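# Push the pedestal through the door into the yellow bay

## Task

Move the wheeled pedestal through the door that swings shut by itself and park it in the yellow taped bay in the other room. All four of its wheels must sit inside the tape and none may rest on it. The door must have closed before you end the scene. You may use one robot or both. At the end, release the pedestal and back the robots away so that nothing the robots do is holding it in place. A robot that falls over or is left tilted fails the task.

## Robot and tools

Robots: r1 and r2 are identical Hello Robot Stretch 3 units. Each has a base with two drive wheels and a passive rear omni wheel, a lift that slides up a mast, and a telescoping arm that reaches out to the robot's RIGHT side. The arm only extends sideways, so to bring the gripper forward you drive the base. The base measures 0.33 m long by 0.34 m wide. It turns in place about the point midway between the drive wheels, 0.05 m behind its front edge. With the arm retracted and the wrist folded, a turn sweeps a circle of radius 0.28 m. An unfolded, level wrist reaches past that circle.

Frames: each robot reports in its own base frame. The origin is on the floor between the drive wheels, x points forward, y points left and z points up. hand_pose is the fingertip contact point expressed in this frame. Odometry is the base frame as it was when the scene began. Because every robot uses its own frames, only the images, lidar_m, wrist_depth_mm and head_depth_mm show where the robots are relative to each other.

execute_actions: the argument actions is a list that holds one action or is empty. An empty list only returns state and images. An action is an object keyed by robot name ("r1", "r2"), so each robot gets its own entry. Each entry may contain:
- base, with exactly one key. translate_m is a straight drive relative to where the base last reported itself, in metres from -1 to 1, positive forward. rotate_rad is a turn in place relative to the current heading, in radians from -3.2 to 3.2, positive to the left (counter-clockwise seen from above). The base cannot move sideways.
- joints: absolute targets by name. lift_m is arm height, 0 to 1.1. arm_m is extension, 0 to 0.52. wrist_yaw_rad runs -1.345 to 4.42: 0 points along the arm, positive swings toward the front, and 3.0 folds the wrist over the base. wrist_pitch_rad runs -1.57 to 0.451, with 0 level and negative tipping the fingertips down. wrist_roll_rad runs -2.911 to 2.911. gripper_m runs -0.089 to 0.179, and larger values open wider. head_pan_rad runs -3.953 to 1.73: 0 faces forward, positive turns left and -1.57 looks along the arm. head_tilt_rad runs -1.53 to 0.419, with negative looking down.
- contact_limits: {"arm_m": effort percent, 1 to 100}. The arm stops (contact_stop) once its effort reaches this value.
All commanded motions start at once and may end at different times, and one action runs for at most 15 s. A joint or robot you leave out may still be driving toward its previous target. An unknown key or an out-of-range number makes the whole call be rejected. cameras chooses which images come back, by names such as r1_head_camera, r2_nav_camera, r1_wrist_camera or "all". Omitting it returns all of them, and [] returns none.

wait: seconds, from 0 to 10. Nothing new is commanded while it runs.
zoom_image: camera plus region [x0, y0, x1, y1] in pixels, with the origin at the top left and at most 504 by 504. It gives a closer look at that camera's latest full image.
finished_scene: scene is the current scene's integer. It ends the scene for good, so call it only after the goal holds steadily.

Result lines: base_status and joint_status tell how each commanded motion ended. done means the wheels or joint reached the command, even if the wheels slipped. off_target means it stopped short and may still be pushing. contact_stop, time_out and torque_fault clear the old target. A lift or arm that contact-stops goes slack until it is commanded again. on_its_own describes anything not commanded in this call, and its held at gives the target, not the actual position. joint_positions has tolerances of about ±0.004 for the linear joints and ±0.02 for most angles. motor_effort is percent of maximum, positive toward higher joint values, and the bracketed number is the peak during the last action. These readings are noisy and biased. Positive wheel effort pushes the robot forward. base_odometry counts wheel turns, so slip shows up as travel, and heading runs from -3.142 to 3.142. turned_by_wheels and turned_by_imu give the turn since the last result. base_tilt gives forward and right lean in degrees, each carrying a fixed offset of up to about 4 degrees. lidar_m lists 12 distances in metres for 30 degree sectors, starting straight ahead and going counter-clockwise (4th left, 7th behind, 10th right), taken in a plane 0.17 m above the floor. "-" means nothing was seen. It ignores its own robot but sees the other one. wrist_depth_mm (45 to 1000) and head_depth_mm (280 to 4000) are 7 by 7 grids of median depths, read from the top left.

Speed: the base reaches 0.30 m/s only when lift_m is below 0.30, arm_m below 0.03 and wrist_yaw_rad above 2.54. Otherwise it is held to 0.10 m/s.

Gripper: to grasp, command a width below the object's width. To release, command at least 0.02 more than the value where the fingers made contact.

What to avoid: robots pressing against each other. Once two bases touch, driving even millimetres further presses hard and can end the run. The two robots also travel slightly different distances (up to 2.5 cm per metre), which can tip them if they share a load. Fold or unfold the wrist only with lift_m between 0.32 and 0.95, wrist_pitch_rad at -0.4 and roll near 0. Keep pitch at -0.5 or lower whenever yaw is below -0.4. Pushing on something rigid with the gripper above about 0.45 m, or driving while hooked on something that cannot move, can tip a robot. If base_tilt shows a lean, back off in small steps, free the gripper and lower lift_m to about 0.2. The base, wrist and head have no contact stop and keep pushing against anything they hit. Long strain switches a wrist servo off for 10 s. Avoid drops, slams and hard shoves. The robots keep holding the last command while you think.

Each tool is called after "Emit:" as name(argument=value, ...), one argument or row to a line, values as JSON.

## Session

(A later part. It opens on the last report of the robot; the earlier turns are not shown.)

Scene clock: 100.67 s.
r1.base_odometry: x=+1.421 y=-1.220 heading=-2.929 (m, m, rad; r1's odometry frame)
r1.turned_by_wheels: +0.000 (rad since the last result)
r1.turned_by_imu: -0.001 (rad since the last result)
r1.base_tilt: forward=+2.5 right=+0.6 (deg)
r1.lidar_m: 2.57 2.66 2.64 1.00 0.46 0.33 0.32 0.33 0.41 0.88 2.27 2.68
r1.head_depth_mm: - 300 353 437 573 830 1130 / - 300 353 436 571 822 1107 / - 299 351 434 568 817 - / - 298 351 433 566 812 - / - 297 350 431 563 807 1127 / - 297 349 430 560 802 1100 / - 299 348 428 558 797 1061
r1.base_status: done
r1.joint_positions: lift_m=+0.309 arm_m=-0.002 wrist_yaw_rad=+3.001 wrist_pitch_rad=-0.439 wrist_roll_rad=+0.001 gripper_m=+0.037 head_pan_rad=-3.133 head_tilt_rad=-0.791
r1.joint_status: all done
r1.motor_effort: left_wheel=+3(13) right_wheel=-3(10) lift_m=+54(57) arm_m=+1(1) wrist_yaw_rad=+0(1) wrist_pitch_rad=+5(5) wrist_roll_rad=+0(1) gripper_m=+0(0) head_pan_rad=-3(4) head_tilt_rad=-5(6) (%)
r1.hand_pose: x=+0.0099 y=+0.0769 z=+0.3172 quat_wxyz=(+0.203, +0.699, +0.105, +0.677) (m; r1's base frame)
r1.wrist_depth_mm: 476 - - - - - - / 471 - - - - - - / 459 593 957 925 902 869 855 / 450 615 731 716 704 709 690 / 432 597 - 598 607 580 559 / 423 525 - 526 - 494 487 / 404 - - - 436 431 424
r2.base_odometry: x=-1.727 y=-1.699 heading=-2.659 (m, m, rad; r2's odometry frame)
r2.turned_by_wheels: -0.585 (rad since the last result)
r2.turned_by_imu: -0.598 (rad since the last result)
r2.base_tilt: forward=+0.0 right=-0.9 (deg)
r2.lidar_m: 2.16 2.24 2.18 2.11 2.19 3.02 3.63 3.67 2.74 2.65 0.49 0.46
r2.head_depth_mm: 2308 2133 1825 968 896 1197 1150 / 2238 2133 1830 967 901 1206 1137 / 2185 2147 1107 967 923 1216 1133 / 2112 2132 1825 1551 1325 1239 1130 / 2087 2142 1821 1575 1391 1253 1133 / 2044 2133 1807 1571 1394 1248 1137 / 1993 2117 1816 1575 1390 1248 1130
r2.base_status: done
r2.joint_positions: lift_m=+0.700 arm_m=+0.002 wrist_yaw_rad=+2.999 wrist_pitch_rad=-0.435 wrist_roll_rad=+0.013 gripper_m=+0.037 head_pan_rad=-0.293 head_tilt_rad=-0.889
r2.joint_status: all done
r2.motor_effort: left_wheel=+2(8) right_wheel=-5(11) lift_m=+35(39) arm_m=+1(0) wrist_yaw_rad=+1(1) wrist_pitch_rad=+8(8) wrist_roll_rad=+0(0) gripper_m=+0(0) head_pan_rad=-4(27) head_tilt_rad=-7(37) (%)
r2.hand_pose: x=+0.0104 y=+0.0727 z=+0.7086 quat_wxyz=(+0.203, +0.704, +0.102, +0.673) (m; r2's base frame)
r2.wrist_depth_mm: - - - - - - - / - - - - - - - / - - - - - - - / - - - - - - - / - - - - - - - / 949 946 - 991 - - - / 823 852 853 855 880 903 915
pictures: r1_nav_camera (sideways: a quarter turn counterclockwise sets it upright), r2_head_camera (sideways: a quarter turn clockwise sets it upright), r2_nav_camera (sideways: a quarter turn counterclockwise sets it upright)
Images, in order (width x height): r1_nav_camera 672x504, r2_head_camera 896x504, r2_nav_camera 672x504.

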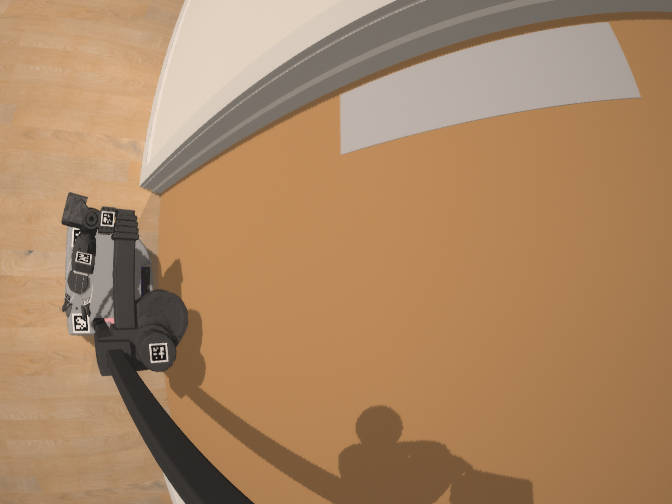

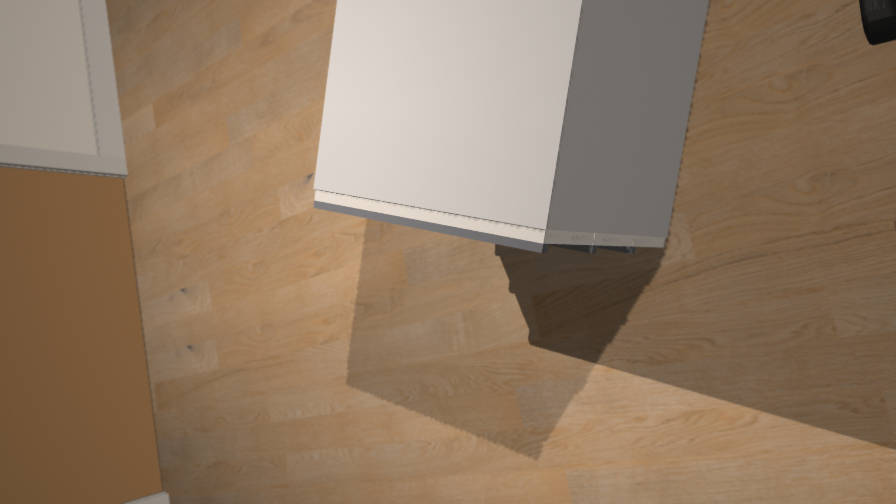

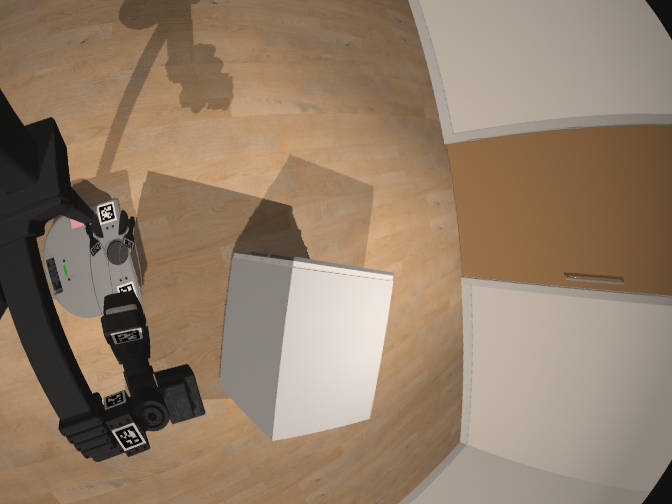

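Emit:
execute_actions(
  actions=[
    {"r1":{"base":{"translate_m":-0.45}},"r2":{"base":{"rotate_rad":-0.22},"joints":{"head_pan_rad":-0.1}}},
  ],
  cameras=["r1_nav_camera"],
)

Emit:
execute_actions(
  actions=[
    {"r1":{"base":{"translate_m":-0.35}},"r2":{"base":{"translate_m":0.5}}},
  ],
  cameras=["r1_nav_camera","r1_head_camera","r2_head_camera","r2_nav_camera"],
)

Scene clock: 115.23 s.
r1.base_odometry: x=+1.861 y=-1.125 heading=-2.929 (m, m, rad; r1's odometry frame)
r1.turned_by_wheels: +0.000 (rad since the last result)
r1.turned_by_imu: -0.001 (rad since the last result)
r1.base_tilt: forward=+2.4 right=+0.4 (deg)
r1.lidar_m: 2.99 3.10 0.70 0.35 0.27 0.26 0.27 0.39 2.30 0.36 0.36 3.08
r1.head_depth_mm: - - - 305 363 454 568 / - - 290 330 403 518 677 / - - 305 363 453 593 - / - 290 330 402 517 695 - / - 304 361 452 600 891 1149 / 290 328 401 515 716 1180 1123 / 303 359 447 607 1408 1242 1097
r1.base_status: translate_m off_target (by the wheels' count: -0.4499 of -0.4500)
r1.joint_positions: lift_m=+0.309 arm_m=-0.002 wrist_yaw_rad=+3.000 wrist_pitch_rad=-0.439 wrist_roll_rad=+0.001 gripper_m=+0.037 head_pan_rad=-3.134 head_tilt_rad=-0.793
r1.joint_status: not commanded
r1.on_its_own: left_wheel is at rest, and its effort (-21) is outside its rest range (-18 to +18)
r1.motor_effort: left_wheel=-21(43) right_wheel=-16(39) lift_m=+51(54) arm_m=+1(1) wrist_yaw_rad=+2(1) wrist_pitch_rad=+5(5) wrist_roll_rad=+1(1) gripper_m=+1(1) head_pan_rad=-4(3) head_tilt_rad=-3(5) (%)
r1.hand_pose: x=+0.0100 y=+0.0769 z=+0.3174 quat_wxyz=(+0.203, +0.699, +0.105, +0.677) (m; r1's base frame)
r1.wrist_depth_mm: 228 - 392 611 - - - / 239 - 423 655 - - - / 246 278 453 694 908 877 864 / 253 294 491 687 712 698 672 / 260 319 - 604 607 575 565 / 269 342 - 526 - 496 489 / 277 - - - 438 428 426
r2.base_odometry: x=-1.727 y=-1.699 heading=-2.879 (m, m, rad; r2's odometry frame)
r2.turned_by_wheels: -0.220 (rad since the last result)
r2.turned_by_imu: -0.225 (rad since the last result)
r2.base_tilt: forward=+0.0 right=-0.8 (deg)
r2.lidar_m: 0.46 2.09 2.36 2.10 2.11 2.53 3.63 3.64 2.98 2.64 0.55 0.46
r2.head_depth_mm: 2352 2137 1832 972 902 1198 1140 / 2274 2147 1822 970 903 1213 1140 / 2122 2036 1114 967 927 1213 1134 / 1676 1936 1807 1494 1045 1243 1132 / 1723 1981 1810 1583 1396 1251 1135 / 1776 2046 1821 1569 1397 1254 1131 / 1856 2087 1807 1574 1391 1248 1137
r2.base_status: done
r2.joint_positions: lift_m=+0.700 arm_m=+0.002 wrist_yaw_rad=+2.999 wrist_pitch_rad=-0.435 wrist_roll_rad=+0.013 gripper_m=+0.037 head_pan_rad=-0.107 head_tilt_rad=-0.889
r2.joint_status: all done
r2.motor_effort: left_wheel=+2(5) right_wheel=-4(9) lift_m=+35(35) arm_m=-1(1) wrist_yaw_rad=+1(1) wrist_pitch_rad=+8(8) wrist_roll_rad=+1(0) gripper_m=+0(0) head_pan_rad=+4(24) head_tilt_rad=-8(8) (%)
r2.hand_pose: x=+0.0104 y=+0.0727 z=+0.7086 quat_wxyz=(+0.203, +0.704, +0.102, +0.673) (m; r2's base frame)
r2.wrist_depth_mm: - - - - - - - / - - - - - - - / - - - - - - - / - - - - - - - / - - - - - - - / 967 958 - - - - - / 821 845 851 862 878 920 912
pictures: r1_nav_camera (sideways: a quarter turn counterclockwise sets it upright)
Images, in order (width x height): r1_nav_camera 672x504.

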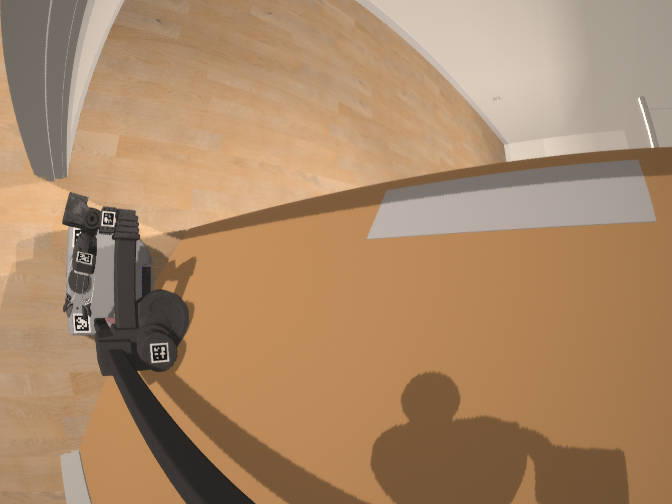

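Scene clock: 123.57 s.
r1.base_odometry: x=+2.203 y=-1.051 heading=-2.929 (m, m, rad; r1's odometry frame)
r1.turned_by_wheels: +0.000 (rad since the last result)
r1.turned_by_imu: +0.000 (rad since the last result)
r1.base_tilt: forward=+2.4 right=+0.5 (deg)
r1.lidar_m: 3.34 3.46 0.39 0.26 0.24 0.24 0.30 1.03 2.31 1.83 0.63 0.55
r1.head_depth_mm: - - 289 308 352 411 480 / - 288 307 351 414 498 598 / 289 310 354 414 502 629 - / - 2784 1273 1145 676 908 - / 3986 2773 1305 1301 1452 1255 1144 / 3870 2741 1298 1484 1453 1248 1119 / 3818 2705 1963 1657 1436 1242 1097
r1.base_status: done
r1.joint_positions: lift_m=+0.309 arm_m=-0.002 wrist_yaw_rad=+3.000 wrist_pitch_rad=-0.439 wrist_roll_rad=+0.001 gripper_m=+0.037 head_pan_rad=-3.134 head_tilt_rad=-0.793
r1.joint_status: not commanded
r1.motor_effort: left_wheel=-10(34) right_wheel=-11(24) lift_m=+51(52) arm_m=+1(1) wrist_yaw_rad=+1(0) wrist_pitch_rad=+5(5) wrist_roll_rad=+0(0) gripper_m=+0(1) head_pan_rad=-3(3) head_tilt_rad=-4(3) (%)
r1.hand_pose: x=+0.0100 y=+0.0769 z=+0.3174 quat_wxyz=(+0.203, +0.699, +0.105, +0.677) (m; r1's base frame)
r1.wrist_depth_mm: 195 - 276 345 474 704 - / 207 - 299 377 532 801 - / 217 238 326 408 609 827 855 / 229 255 359 448 654 704 681 / 241 280 - 530 610 576 572 / 254 304 - 530 - 494 488 / 267 - - - 437 427 431
r2.base_odometry: x=-2.209 y=-1.829 heading=-2.879 (m, m, rad; r2's odometry frame)
r2.turned_by_wheels: +0.000 (rad since the last result)
r2.turned_by_imu: -0.084 (rad since the last result)
r2.base_tilt: forward=+0.0 right=-0.8 (deg)
r2.lidar_m: 0.90 1.18 1.92 2.21 2.20 2.52 4.10 4.11 3.00 0.19 0.15 -
r2.head_depth_mm: 1925 2131 1819 1582 858 766 695 / 1847 2089 1814 1579 855 767 696 / 1780 2022 1814 1584 869 767 694 / 2362 1883 1570 1540 1397 1251 1088 / 858 1015 1229 1521 1398 1250 1136 / 923 1101 1381 1578 1394 1258 1130 / 1000 1210 1549 1569 1392 1245 1133
r2.base_status: done
r2.joint_positions: lift_m=+0.700 arm_m=+0.002 wrist_yaw_rad=+2.999 wrist_pitch_rad=-0.436 wrist_roll_rad=+0.013 gripper_m=+0.037 head_pan_rad=-0.106 head_tilt_rad=-0.891
r2.joint_status: not commanded
r2.motor_effort: left_wheel=+1(11) right_wheel=+7(100) lift_m=+34(35) arm_m=+0(0) wrist_yaw_rad=+0(0) wrist_pitch_rad=+9(9) wrist_roll_rad=+1(0) gripper_m=+0(0) head_pan_rad=+3(4) head_tilt_rad=-6(7) (%)
r2.hand_pose: x=+0.0103 y=+0.0725 z=+0.7083 quat_wxyz=(+0.203, +0.704, +0.102, +0.673) (m; r2's base frame)
r2.wrist_depth_mm: - - - - - - - / - - - - - - - / - - - - - - - / - - - - - - - / - - - - - - - / 957 992 - - - - - / 812 848 842 863 912 916 909
pictures: r1_head_camera (sideways: a quarter turn clockwise sets it upright), r1_nav_camera (sideways: a quarter turn counterclockwise sets it upright), r2_head_camera (sideways: a quarter turn clockwise sets it upright), r2_nav_camera (sideways: a quarter turn counterclockwise sets it upright)
Images, in order (width x height): r1_head_camera 896x504, r1_nav_camera 672x504, r2_head_camera 896x504, r2_nav_camera 672x504.

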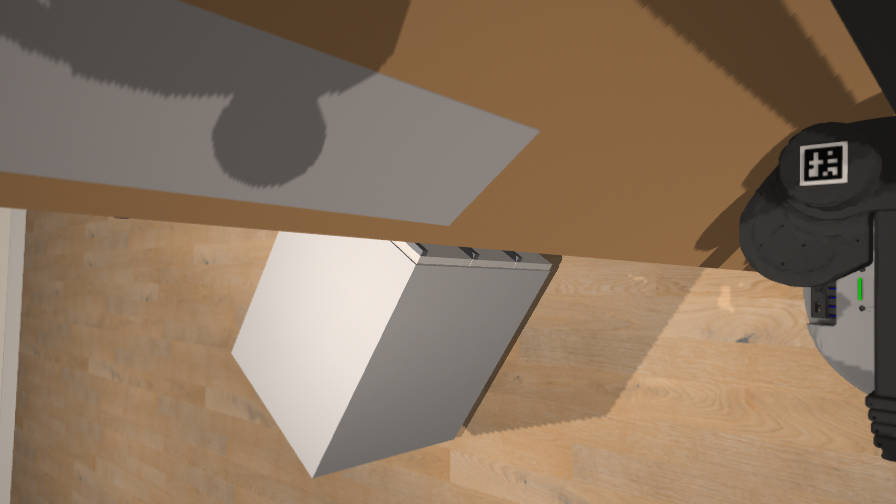

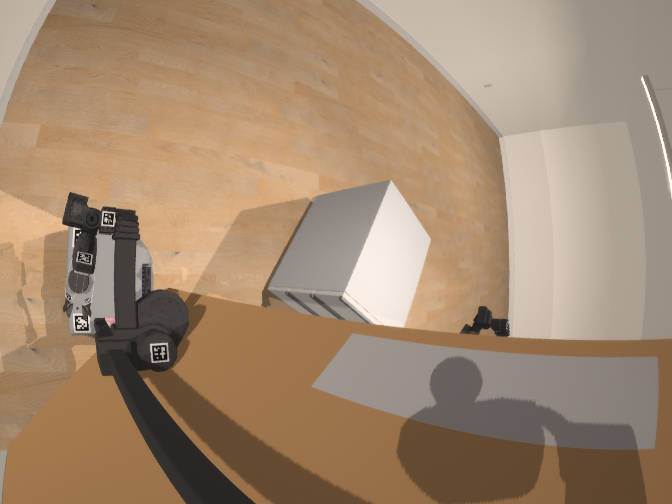

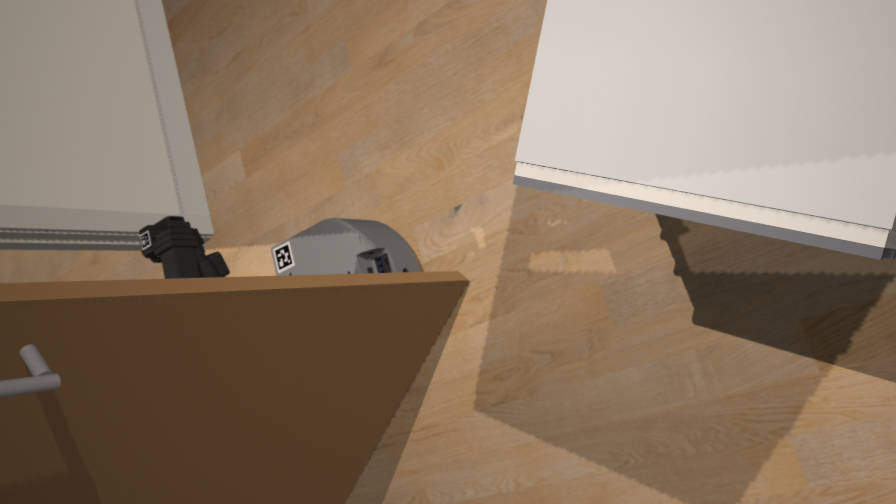

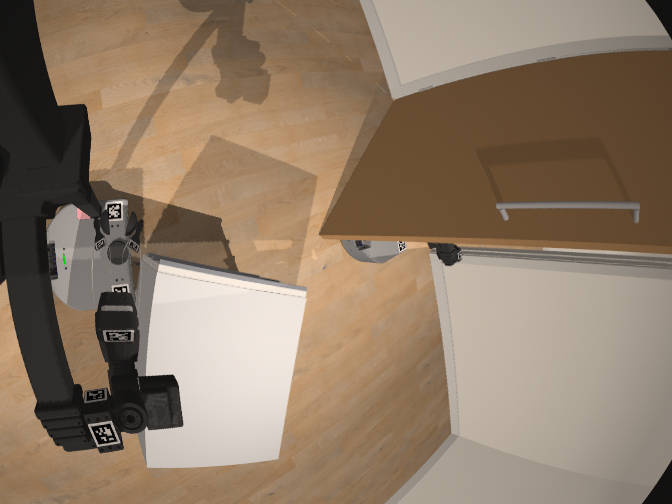

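Emit:
execute_actions(
  actions=[
    {"r1":{"base":{"rotate_rad":-1.2}},"r2":{"base":{"translate_m":-0.45}}},
  ],
  cameras=["r1_nav_camera","r2_head_camera","r2_nav_camera"],
)

Scene clock: 156.37 s.
r1.base_odometry: x=+2.203 y=-1.051 heading=+2.154 (m, m, rad; r1's odometry frame)
r1.turned_by_wheels: -1.200 (rad since the last result)
r1.turned_by_imu: -1.169 (rad since the last result)
r1.base_tilt: forward=+2.4 right=+0.6 (deg)
r1.lidar_m: 0.75 0.55 3.33 3.36 0.52 0.31 0.27 0.27 0.32 0.91 2.43 2.21
r1.head_depth_mm: - 292 340 433 596 960 1152 / - 289 327 413 561 869 1141 / - - 316 395 527 778 - / - - 307 378 498 705 - / - - 301 363 472 673 928 / - - 297 349 448 626 935 / - - 291 336 427 585 909
r1.base_status: done
r1.joint_positions: lift_m=+0.309 arm_m=-0.002 wrist_yaw_rad=+3.000 wrist_pitch_rad=-0.439 wrist_roll_rad=+0.001 gripper_m=+0.037 head_pan_rad=-3.134 head_tilt_rad=-0.793
r1.joint_status: not commanded
r1.on_its_own: right_wheel is at rest, and its effort (-20) is outside its rest range (-18 to +18)
r1.motor_effort: left_wheel=-8(16) right_wheel=-20(28) lift_m=+52(52) arm_m=+1(2) wrist_yaw_rad=+0(0) wrist_pitch_rad=+5(5) wrist_roll_rad=+0(0) gripper_m=+1(1) head_pan_rad=-3(3) head_tilt_rad=-4(3) (%)
r1.hand_pose: x=+0.0100 y=+0.0769 z=+0.3174 quat_wxyz=(+0.203, +0.699, +0.105, +0.677) (m; r1's base frame)
r1.wrist_depth_mm: 630 - - - - - - / 630 - - - - - - / 583 819 944 924 893 873 563 / 529 737 743 725 718 695 526 / 492 615 - 601 610 579 537 / 456 525 - 523 - 498 485 / 422 - - - 437 429 426
r2.base_odometry: x=-1.775 y=-1.712 heading=-2.879 (m, m, rad; r2's odometry frame)
r2.turned_by_wheels: +0.000 (rad since the last result)
r2.turned_by_imu: -0.001 (rad since the last result)
r2.base_tilt: forward=+0.0 right=-0.8 (deg)
r2.lidar_m: 0.53 1.74 2.41 2.08 2.08 2.37 3.68 3.68 3.14 2.68 0.60 0.53
r2.head_depth_mm: 2383 2132 1117 973 990 1235 1144 / 2346 2141 1112 967 1036 1254 1135 / 2261 2139 1114 970 1087 1253 1131 / 2196 2137 1806 986 1195 1249 1135 / 1300 1530 1741 1575 1391 1253 1133 / 1361 1633 1806 1567 1395 1249 1131 / 1490 1823 1791 1568 1389 1249 1130
r2.base_status: done
r2.joint_positions: lift_m=+0.700 arm_m=+0.002 wrist_yaw_rad=+2.999 wrist_pitch_rad=-0.436 wrist_roll_rad=+0.013 gripper_m=+0.037 head_pan_rad=-0.106 head_tilt_rad=-0.891
r2.joint_status: not commanded
r2.motor_effort: left_wheel=+1(4) right_wheel=-2(8) lift_m=+34(34) arm_m=-1(1) wrist_yaw_rad=+1(0) wrist_pitch_rad=+9(9) wrist_roll_rad=+0(0) gripper_m=+0(0) head_pan_rad=+3(3) head_tilt_rad=-6(6) (%)
r2.hand_pose: x=+0.0103 y=+0.0725 z=+0.7083 quat_wxyz=(+0.203, +0.704, +0.102, +0.673) (m; r2's base frame)
r2.wrist_depth_mm: - - - - - - - / - - - - - - - / - - - - - - - / - - - - - - - / - - - - - - - / 943 970 - 975 - - - / 832 858 861 867 876 892 903
pictures: r1_nav_camera (sideways: a quarter turn counterclockwise sets it upright), r2_head_camera (sideways: a quarter turn clockwise sets it upright), r2_nav_camera (sideways: a quarter turn counterclockwise sets it upright)
Images, in order (width x height): r1_nav_camera 672x504, r2_head_camera 896x504, r2_nav_camera 672x504.

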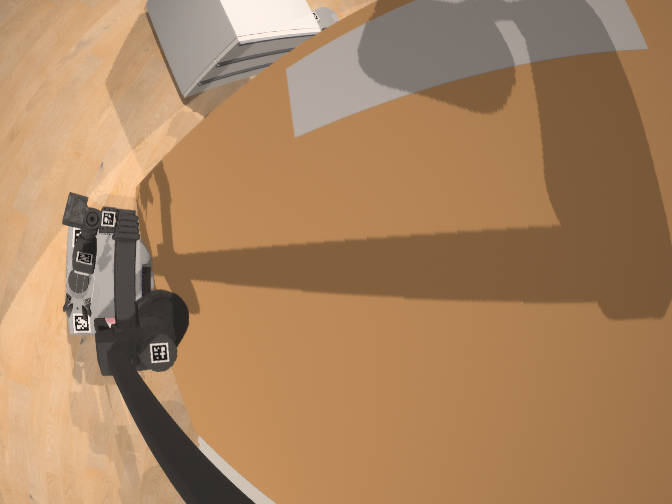

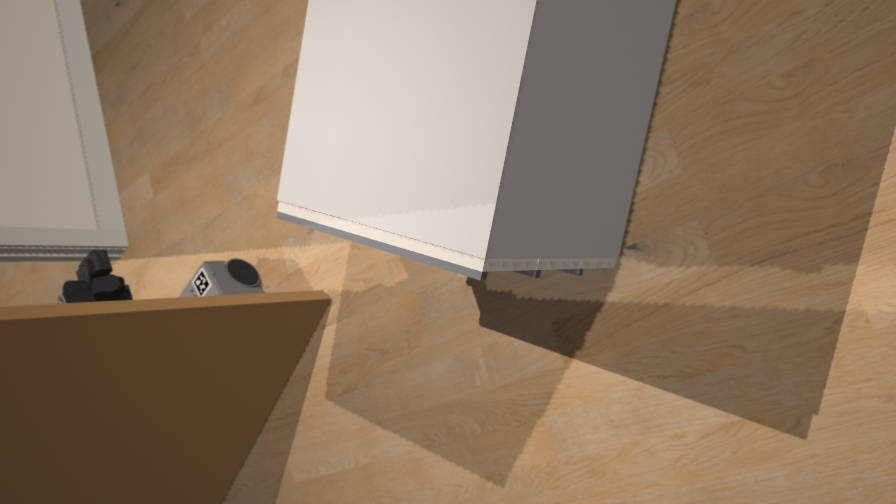

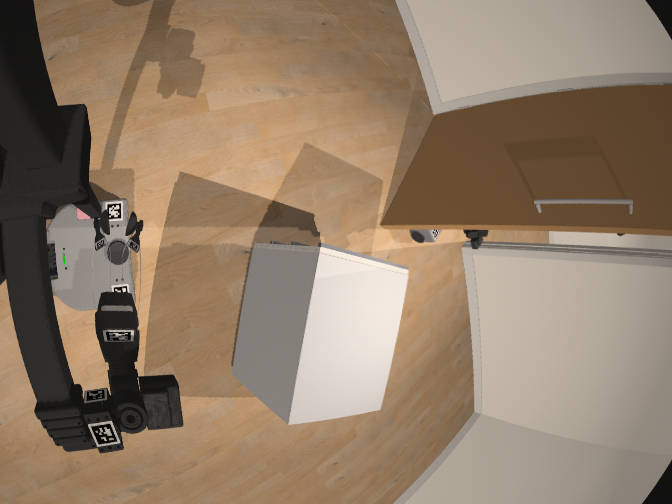

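Emit:
execute_actions(
  actions=[
    {"r1":{"base":{"translate_m":-0.44}},"r2":{"base":{"rotate_rad":1.70},"joints":{"head_pan_rad":-1.2,"head_tilt_rad":-1.0}}},
  ],
  cameras=["r1_nav_camera","r2_nav_camera"],
)

Emit:
execute_actions(
  actions=[
    {"r2":{"base":{"translate_m":-0.78}}},
  ],
  cameras=["r1_nav_camera","r1_head_camera","r2_head_camera","r2_nav_camera"],
)

Scene clock: 166.73 s.
r1.base_odometry: x=+2.445 y=-1.418 heading=+2.154 (m, m, rad; r1's odometry frame)
r1.turned_by_wheels: +0.000 (rad since the last result)
r1.turned_by_imu: -0.001 (rad since the last result)
r1.base_tilt: forward=+2.4 right=+0.5 (deg)
r1.lidar_m: 0.99 0.96 3.49 0.41 0.28 0.27 0.27 0.35 1.49 0.74 0.98 2.62
r1.head_depth_mm: - - - 309 377 482 632 / - - 291 330 409 536 732 / - - 300 355 449 606 - / - - 314 385 495 677 - / - 292 337 419 555 817 1142 / - 303 362 460 629 992 1116 / 286 320 393 510 725 1220 1093
r1.base_status: done
r1.joint_positions: lift_m=+0.309 arm_m=-0.002 wrist_yaw_rad=+3.000 wrist_pitch_rad=-0.439 wrist_roll_rad=+0.001 gripper_m=+0.037 head_pan_rad=-3.134 head_tilt_rad=-0.793
r1.joint_status: not commanded
r1.motor_effort: left_wheel=-7(27) right_wheel=-10(30) lift_m=+52(52) arm_m=+1(1) wrist_yaw_rad=+0(0) wrist_pitch_rad=+5(5) wrist_roll_rad=+0(0) gripper_m=+1(1) head_pan_rad=-3(4) head_tilt_rad=-3(4) (%)
r1.hand_pose: x=+0.0100 y=+0.0769 z=+0.3174 quat_wxyz=(+0.203, +0.699, +0.105, +0.677) (m; r1's base frame)
r1.wrist_depth_mm: 247 - 468 - - - - / 259 - 508 - - - - / 264 303 537 920 897 884 851 / 269 319 599 731 721 693 680 / 274 341 - 608 612 579 575 / 281 365 - 523 - 498 489 / 284 - - - 436 434 426
r2.base_odometry: x=-1.775 y=-1.712 heading=-1.179 (m, m, rad; r2's odometry frame)
r2.turned_by_wheels: +1.700 (rad since the last result)
r2.turned_by_imu: +1.743 (rad since the last result)
r2.base_tilt: forward=+0.0 right=-0.8 (deg)
r2.lidar_m: 2.08 2.10 2.61 3.67 3.71 2.92 2.68 0.57 0.53 0.54 1.13 2.27
r2.head_depth_mm: 1413 1766 1650 1477 1141 - 1118 / 1847 1657 1649 1479 1352 - 1150 / 1355 1672 1647 1478 1377 - - / 2056 1802 1624 1469 1325 1219 1145 / 2150 1864 1660 1474 1336 1220 1122 / 2166 1860 1641 1468 1337 1218 1124 / 2167 1856 1648 1479 1336 1213 1124
r2.base_status: done
r2.joint_positions: lift_m=+0.700 arm_m=+0.002 wrist_yaw_rad=+2.999 wrist_pitch_rad=-0.436 wrist_roll_rad=+0.013 gripper_m=+0.037 head_pan_rad=-1.193 head_tilt_rad=-0.987
r2.joint_status: all done
r2.motor_effort: left_wheel=-2(4) right_wheel=+3(8) lift_m=+34(34) arm_m=-1(0) wrist_yaw_rad=+0(0) wrist_pitch_rad=+9(9) wrist_roll_rad=+1(0) gripper_m=+0(0) head_pan_rad=-4(50) head_tilt_rad=-8(24) (%)
r2.hand_pose: x=+0.0103 y=+0.0725 z=+0.7083 quat_wxyz=(+0.203, +0.704, +0.102, +0.673) (m; r2's base frame)
r2.wrist_depth_mm: - - - - - - - / - - - - - - - / - - - - - - - / - - - - - - - / - - - - - - - / 957 944 - - - - - / 824 835 827 870 883 900 887
pictures: r1_nav_camera (sideways: a quarter turn counterclockwise sets it upright), r2_nav_camera (sideways: a quarter turn counterclockwise sets it upright)
Images, in order (width x height): r1_nav_camera 672x504, r2_nav_camera 672x504.

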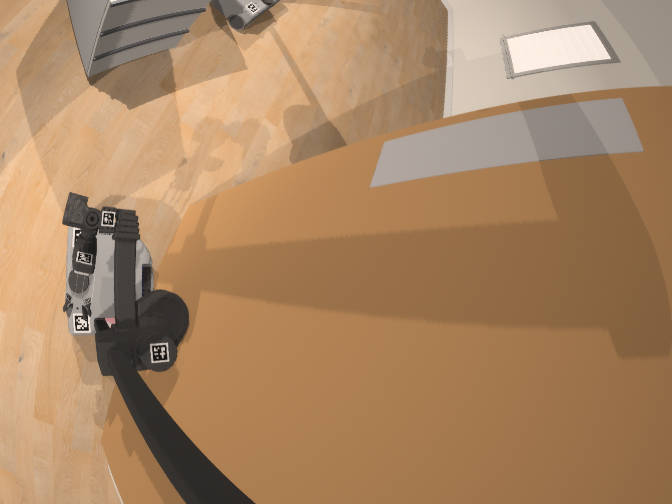

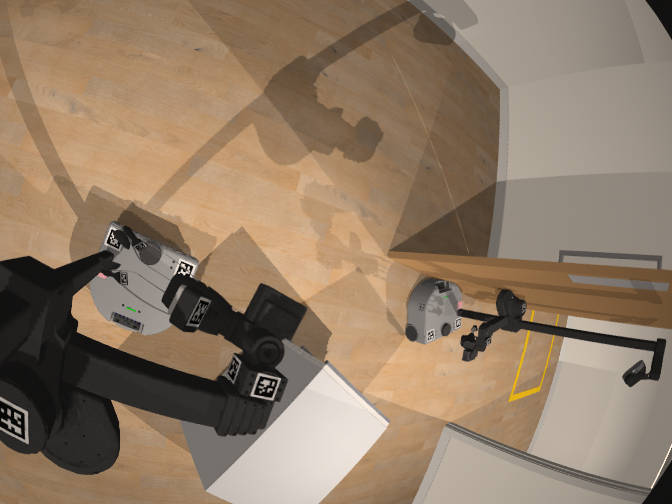

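Scene clock: 176.00 s.
r1.base_odometry: x=+2.445 y=-1.418 heading=+2.154 (m, m, rad; r1's odometry frame)
r1.turned_by_wheels: +0.000 (rad since the last result)
r1.turned_by_imu: +0.001 (rad since the last result)
r1.base_tilt: forward=+2.5 right=+0.5 (deg)
r1.lidar_m: 0.99 0.96 3.49 0.41 0.28 0.27 0.27 0.35 5.14 0.74 0.98 2.62
r1.head_depth_mm: - - - 309 376 482 632 / - - 291 330 409 537 732 / - - 300 356 449 607 - / - - 314 384 495 677 - / - 292 336 419 555 819 1147 / - 303 363 460 628 990 1119 / 286 320 393 510 726 1215 1098
r1.base_status: not commanded
r1.joint_positions: lift_m=+0.309 arm_m=-0.002 wrist_yaw_rad=+3.000 wrist_pitch_rad=-0.439 wrist_roll_rad=+0.001 gripper_m=+0.037 head_pan_rad=-3.134 head_tilt_rad=-0.793
r1.joint_status: not commanded
r1.motor_effort: left_wheel=-7(7) right_wheel=-9(10) lift_m=+52(52) arm_m=+1(1) wrist_yaw_rad=+0(0) wrist_pitch_rad=+5(5) wrist_roll_rad=+0(0) gripper_m=+1(1) head_pan_rad=-3(3) head_tilt_rad=-4(4) (%)
r1.hand_pose: x=+0.0100 y=+0.0769 z=+0.3174 quat_wxyz=(+0.203, +0.699, +0.105, +0.677) (m; r1's base frame)
r1.wrist_depth_mm: 246 - 466 - - - - / 259 - 512 - - - - / 264 302 537 909 899 886 864 / 269 320 597 720 715 701 683 / 274 344 - 598 607 583 568 / 281 366 - 526 - 495 488 / 285 - - - 437 431 427
r2.base_odometry: x=-2.072 y=-0.991 heading=-1.179 (m, m, rad; r2's odometry frame)
r2.turned_by_wheels: +0.000 (rad since the last result)
r2.turned_by_imu: -0.003 (rad since the last result)
r2.base_tilt: forward=+0.0 right=-0.9 (deg)
r2.lidar_m: 2.86 2.87 3.57 3.57 3.18 2.07 1.89 1.91 2.37 0.47 0.36 0.58
r2.head_depth_mm: 2108 1863 1644 1473 1342 - 1121 / 2137 1866 1026 1120 1355 - 1145 / 2158 1875 1006 932 1226 - - / 2161 1874 1015 900 1045 1217 1148 / 2120 1145 1004 900 1147 1221 1125 / 1840 1780 1010 981 1312 1220 1119 / 1775 1837 1026 1433 1337 1215 1120
r2.base_status: done
r2.joint_positions: lift_m=+0.700 arm_m=+0.002 wrist_yaw_rad=+2.999 wrist_pitch_rad=-0.436 wrist_roll_rad=+0.013 gripper_m=+0.037 head_pan_rad=-1.193 head_tilt_rad=-0.987
r2.joint_status: not commanded
r2.motor_effort: left_wheel=-2(6) right_wheel=+2(4) lift_m=+33(33) arm_m=-1(1) wrist_yaw_rad=+1(0) wrist_pitch_rad=+9(9) wrist_roll_rad=+0(0) gripper_m=+0(0) head_pan_rad=-4(4) head_tilt_rad=-8(9) (%)
r2.hand_pose: x=+0.0103 y=+0.0725 z=+0.7083 quat_wxyz=(+0.203, +0.704, +0.102, +0.673) (m; r2's base frame)
r2.wrist_depth_mm: - - - - - - - / - - - - - - - / - - - - - - - / - - - - - - - / - - - - - - - / 962 965 - 994 - - - / 831 854 833 841 874 911 926
pictures: r1_head_camera (sideways: a quarter turn clockwise sets it upright), r1_nav_camera (sideways: a quarter turn counterclockwise sets it upright), r2_head_camera (sideways: a quarter turn clockwise sets it upright), r2_nav_camera (sideways: a quarter turn counterclockwise sets it upright)
Images, in order (width x height): r1_head_camera 896x504, r1_nav_camera 672x504, r2_head_camera 896x504, r2_nav_camera 672x504.

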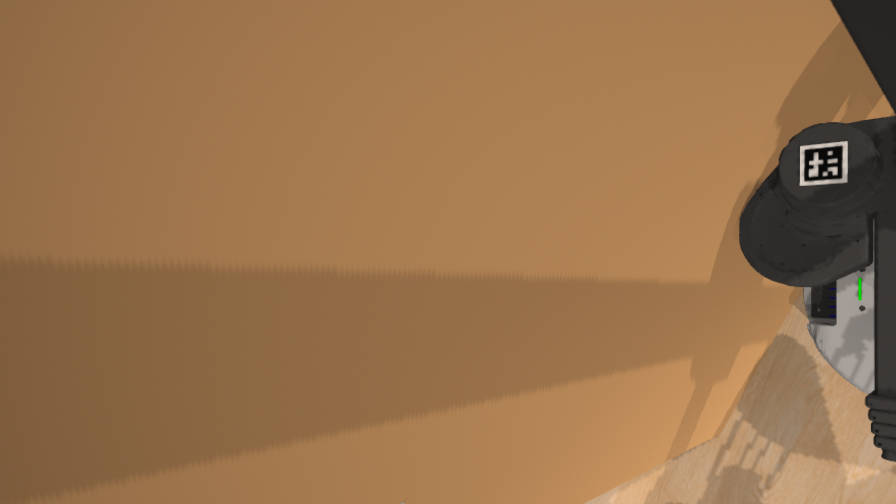

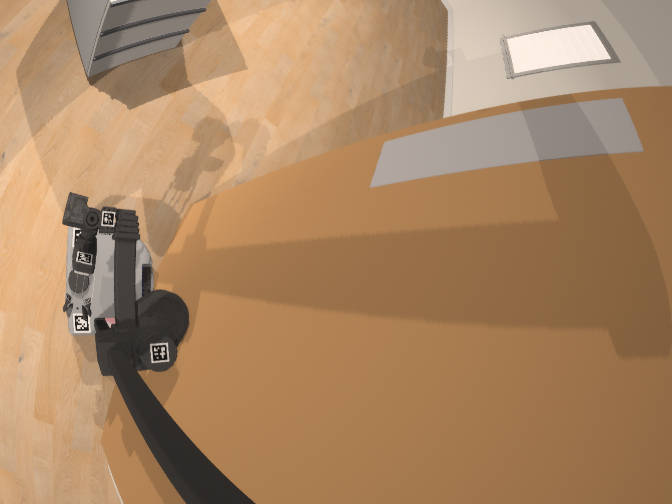

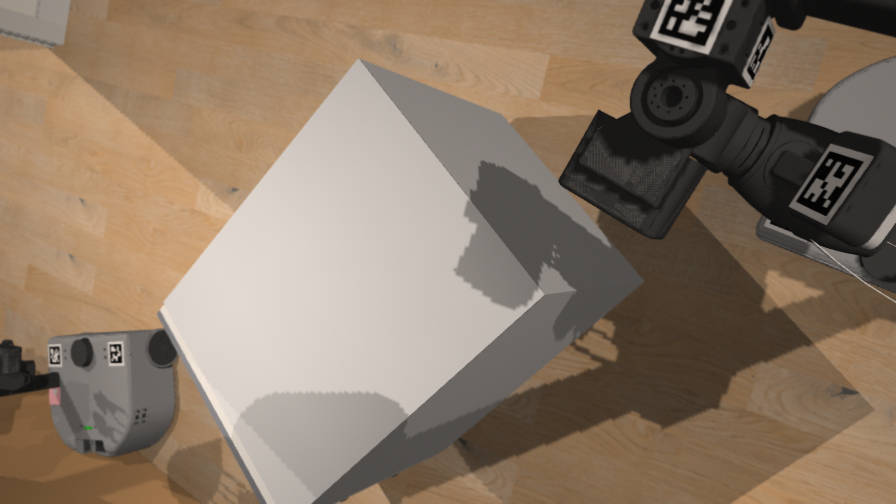

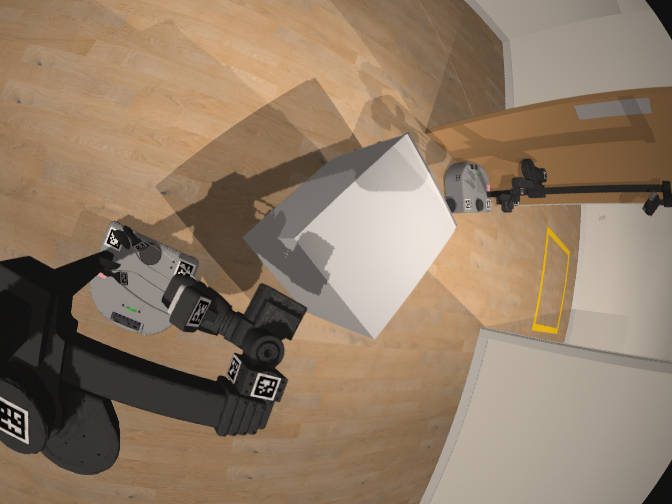

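Emit:
execute_actions(
  actions=[
    {"r1":{"base":{"rotate_rad":-0.42},"joints":{"head_pan_rad":-1.57,"head_tilt_rad":-0.9}},"r2":{"base":{"rotate_rad":-0.6},"joints":{"head_pan_rad":-0.3,"head_tilt_rad":-0.95}}},
  ],
  cameras=[],
)

Emit:
execute_actions(
  actions=[
    {"r1":{"base":{"translate_m":-0.04}},"r2":{"base":{"translate_m":0.27}}},
  ],
  cameras=["r1_nav_camera","r1_head_camera","r2_head_camera","r2_nav_camera"],
)

Scene clock: 183.87 s.
r1.base_odometry: x=+2.445 y=-1.418 heading=+1.735 (m, m, rad; r1's odometry frame)
r1.turned_by_wheels: -0.419 (rad since the last result)
r1.turned_by_imu: -0.391 (rad since the last result)
r1.base_tilt: forward=+2.5 right=+0.6 (deg)
r1.lidar_m: 2.61 0.96 1.03 3.49 0.37 0.28 0.27 0.29 0.41 0.90 0.74 2.74
r1.head_depth_mm: 3162 2410 1946 1644 747 723 700 / 3064 2368 1934 1630 1403 1027 967 / 3044 2351 1923 1616 1402 1233 - / 2989 2332 1906 1605 1392 1242 - / 2966 2282 1883 1565 1386 1230 1087 / 2917 2277 1194 1354 1378 1210 1083 / 2843 2249 1129 1117 1330 1202 1075
r1.base_status: rotate_rad off_target (by the wheels' count: -0.4192 of -0.4200)
r1.joint_positions: lift_m=+0.309 arm_m=-0.002 wrist_yaw_rad=+3.000 wrist_pitch_rad=-0.439 wrist_roll_rad=+0.001 gripper_m=+0.037 head_pan_rad=-1.577 head_tilt_rad=-0.891
r1.joint_status: all done
r1.on_its_own: left_wheel is at rest, and its effort (-25) is outside its rest range (-18 to +18); right_wheel is at rest, and its effort (-51) is outside its rest range (-18 to +18)
r1.motor_effort: left_wheel=-25(32) right_wheel=-51(95) lift_m=+52(52) arm_m=+0(1) wrist_yaw_rad=+1(1) wrist_pitch_rad=+5(5) wrist_roll_rad=+0(0) gripper_m=+1(1) head_pan_rad=+3(49) head_tilt_rad=-5(21) (%)
r1.hand_pose: x=+0.0100 y=+0.0769 z=+0.3174 quat_wxyz=(+0.203, +0.699, +0.105, +0.677) (m; r1's base frame)
r1.wrist_depth_mm: 365 - - - - - 724 / 364 - - - - - 781 / 363 460 932 936 907 881 809 / 357 462 735 739 722 702 688 / 347 489 - 594 604 581 572 / 340 494 - 524 - 497 487 / 329 - - - 435 427 430
r2.base_odometry: x=-2.072 y=-0.991 heading=-1.779 (m, m, rad; r2's odometry frame)
r2.turned_by_wheels: -0.600 (rad since the last result)
r2.turned_by_imu: -0.615 (rad since the last result)
r2.base_tilt: forward=+0.0 right=-0.8 (deg)
r2.lidar_m: 0.48 2.86 2.86 3.38 3.56 3.57 2.17 1.89 1.90 2.23 0.53 0.36
r2.head_depth_mm: 2292 1980 1063 923 1241 1233 1142 / 2288 1958 1045 927 1039 1223 1129 / 1866 1826 1047 923 893 1218 1134 / 1889 1911 1045 940 1093 1231 1130 / 1682 1881 1063 1319 1357 1231 1125 / 2183 1959 1716 1516 1347 1226 1122 / 2294 1937 1694 1517 1358 1225 1119
r2.base_status: done
r2.joint_positions: lift_m=+0.700 arm_m=+0.002 wrist_yaw_rad=+2.999 wrist_pitch_rad=-0.436 wrist_roll_rad=+0.013 gripper_m=+0.037 head_pan_rad=-0.307 head_tilt_rad=-0.952
r2.joint_status: all done
r2.motor_effort: left_wheel=+2(5) right_wheel=-5(9) lift_m=+34(34) arm_m=+0(0) wrist_yaw_rad=+0(0) wrist_pitch_rad=+9(9) wrist_roll_rad=+0(0) gripper_m=+0(0) head_pan_rad=+4(47) head_tilt_rad=+1(11) (%)
r2.hand_pose: x=+0.0103 y=+0.0725 z=+0.7083 quat_wxyz=(+0.203, +0.704, +0.102, +0.673) (m; r2's base frame)
r2.wrist_depth_mm: - - - - - - - / - - - - - - - / - - - - - - - / - - - - - - - / - - - - - - - / 973 977 - - - - - / 830 850 853 859 855 889 921
pictures: none
No camera images: the call's "cameras" was empty. Leave "cameras" out to get every camera's image.

Scene clock: 188.10 s.
r1.base_odometry: x=+2.446 y=-1.423 heading=+1.697 (m, m, rad; r1's odometry frame)
r1.turned_by_wheels: -0.038 (rad since the last result)
r1.turned_by_imu: -0.005 (rad since the last result)
r1.base_tilt: forward=+2.4 right=+0.6 (deg)
r1.lidar_m: 2.62 0.96 1.02 3.49 0.37 0.28 0.27 0.29 0.41 0.90 0.74 2.74
r1.head_depth_mm: 3130 2414 1947 1635 743 719 698 / 3078 2364 1931 1633 1402 1018 966 / 3036 2351 1910 1616 1399 1233 - / 2984 2339 1897 1601 1383 1241 - / 2932 2306 1891 1561 1375 1229 1088 / 2889 2272 1189 1356 1371 1212 1082 / 2856 2162 1126 1116 1337 1204 1079
r1.base_status: translate_m time_out (by the wheels' count: -0.0052 of -0.0400)
r1.joint_positions: lift_m=+0.309 arm_m=-0.002 wrist_yaw_rad=+3.000 wrist_pitch_rad=-0.438 wrist_roll_rad=+0.001 gripper_m=+0.037 head_pan_rad=-1.576 head_tilt_rad=-0.892
r1.joint_status: not commanded
r1.motor_effort: left_wheel=-10(100) right_wheel=-8(86) lift_m=+51(52) arm_m=+0(1) wrist_yaw_rad=+1(1) wrist_pitch_rad=+5(5) wrist_roll_rad=+1(1) gripper_m=+0(1) head_pan_rad=+3(3) head_tilt_rad=-5(5) (%)
r1.hand_pose: x=+0.0101 y=+0.0770 z=+0.3175 quat_wxyz=(+0.203, +0.699, +0.105, +0.677) (m; r1's base frame)
r1.wrist_depth_mm: 365 - - - - - 730 / 366 - - - - - 793 / 367 459 978 925 912 866 814 / 358 469 744 720 715 699 690 / 352 486 - 590 606 585 568 / 344 497 - 523 - 497 485 / 331 - - - 436 430 429
r2.base_odometry: x=-2.128 y=-1.255 heading=-1.779 (m, m, rad; r2's odometry frame)
r2.turned_by_wheels: +0.000 (rad since the last result)
r2.turned_by_imu: +0.002 (rad since the last result)
r2.base_tilt: forward=+0.0 right=-0.9 (deg)
r2.lidar_m: 0.37 2.66 2.66 3.14 3.75 3.76 2.39 2.09 2.09 0.39 0.16 0.19
r2.head_depth_mm: 2308 1968 1717 927 831 752 1112 / 1547 1803 1050 924 830 755 1084 / 1493 1762 1700 926 831 773 1039 / 1533 1781 1705 925 865 1199 1124 / 1350 1602 1694 1081 1337 1227 1127 / 2238 1965 1714 1525 1354 1231 1126 / 2285 1946 1695 1513 1345 1220 1125
r2.base_status: done
r2.joint_positions: lift_m=+0.700 arm_m=+0.002 wrist_yaw_rad=+2.999 wrist_pitch_rad=-0.436 wrist_roll_rad=+0.013 gripper_m=+0.037 head_pan_rad=-0.307 head_tilt_rad=-0.951
r2.joint_status: not commanded
r2.motor_effort: left_wheel=+2(6) right_wheel=-4(5) lift_m=+35(34) arm_m=-1(1) wrist_yaw_rad=+1(0) wrist_pitch_rad=+9(9) wrist_roll_rad=+0(0) gripper_m=+0(0) head_pan_rad=+4(4) head_tilt_rad=+1(1) (%)
r2.hand_pose: x=+0.0103 y=+0.0725 z=+0.7083 quat_wxyz=(+0.203, +0.704, +0.102, +0.673) (m; r2's base frame)
r2.wrist_depth_mm: - - - - - - - / - - - - - - - / - - - - - - - / - - - - - - - / - - - - - - - / 970 988 - 987 - - - / 836 853 829 873 854 891 914
pictures: r1_head_camera (sideways: a quarter turn clockwise sets it upright), r1_nav_camera (sideways: a quarter turn counterclockwise sets it upright), r2_head_camera (sideways: a quarter turn clockwise sets it upright), r2_nav_camera (sideways: a quarter turn counterclockwise sets it upright)
Images, in order (width x height): r1_head_camera 896x504, r1_nav_camera 672x504, r2_head_camera 896x504, r2_nav_camera 672x504.

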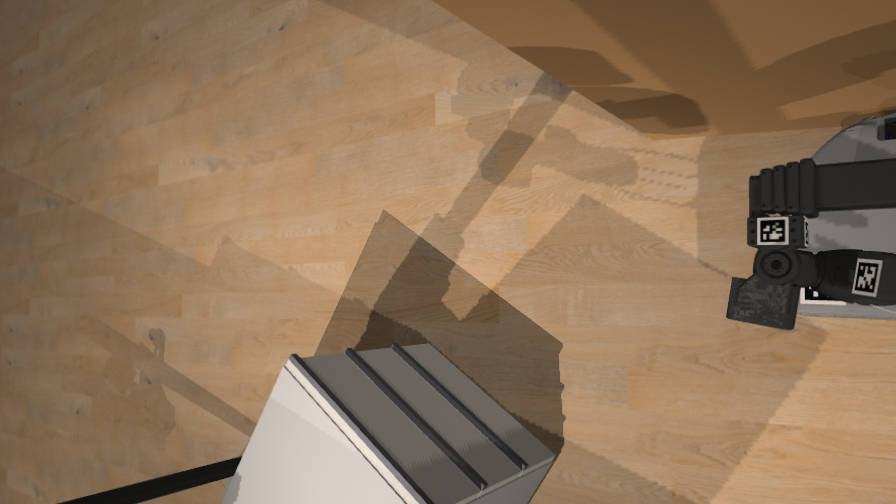

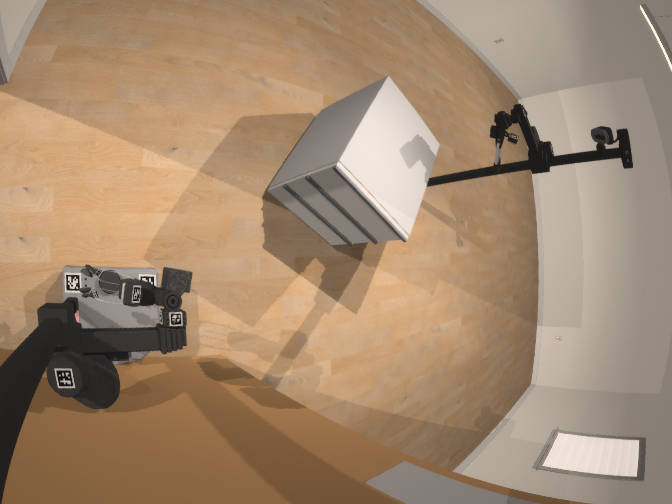

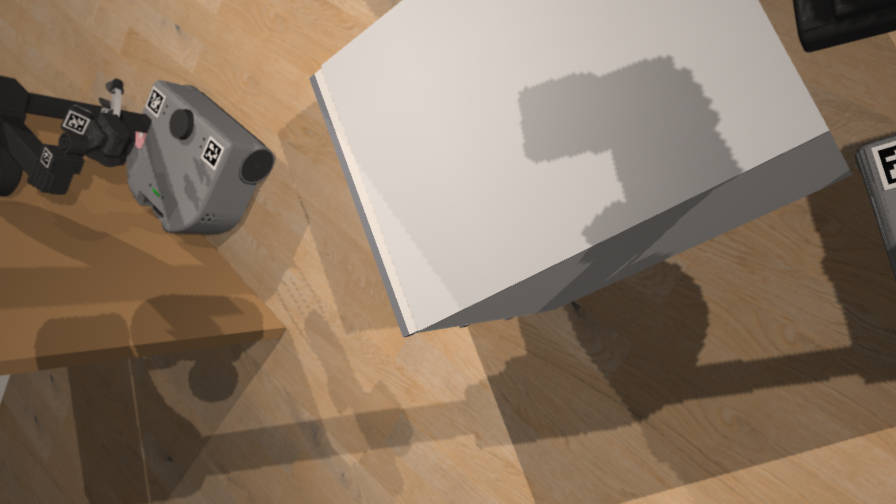

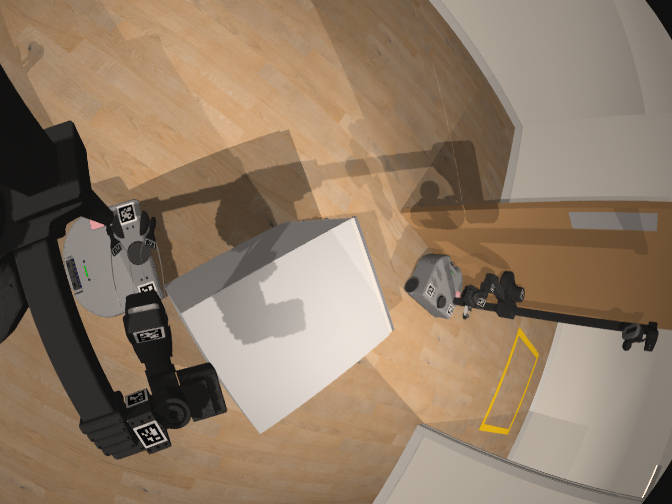

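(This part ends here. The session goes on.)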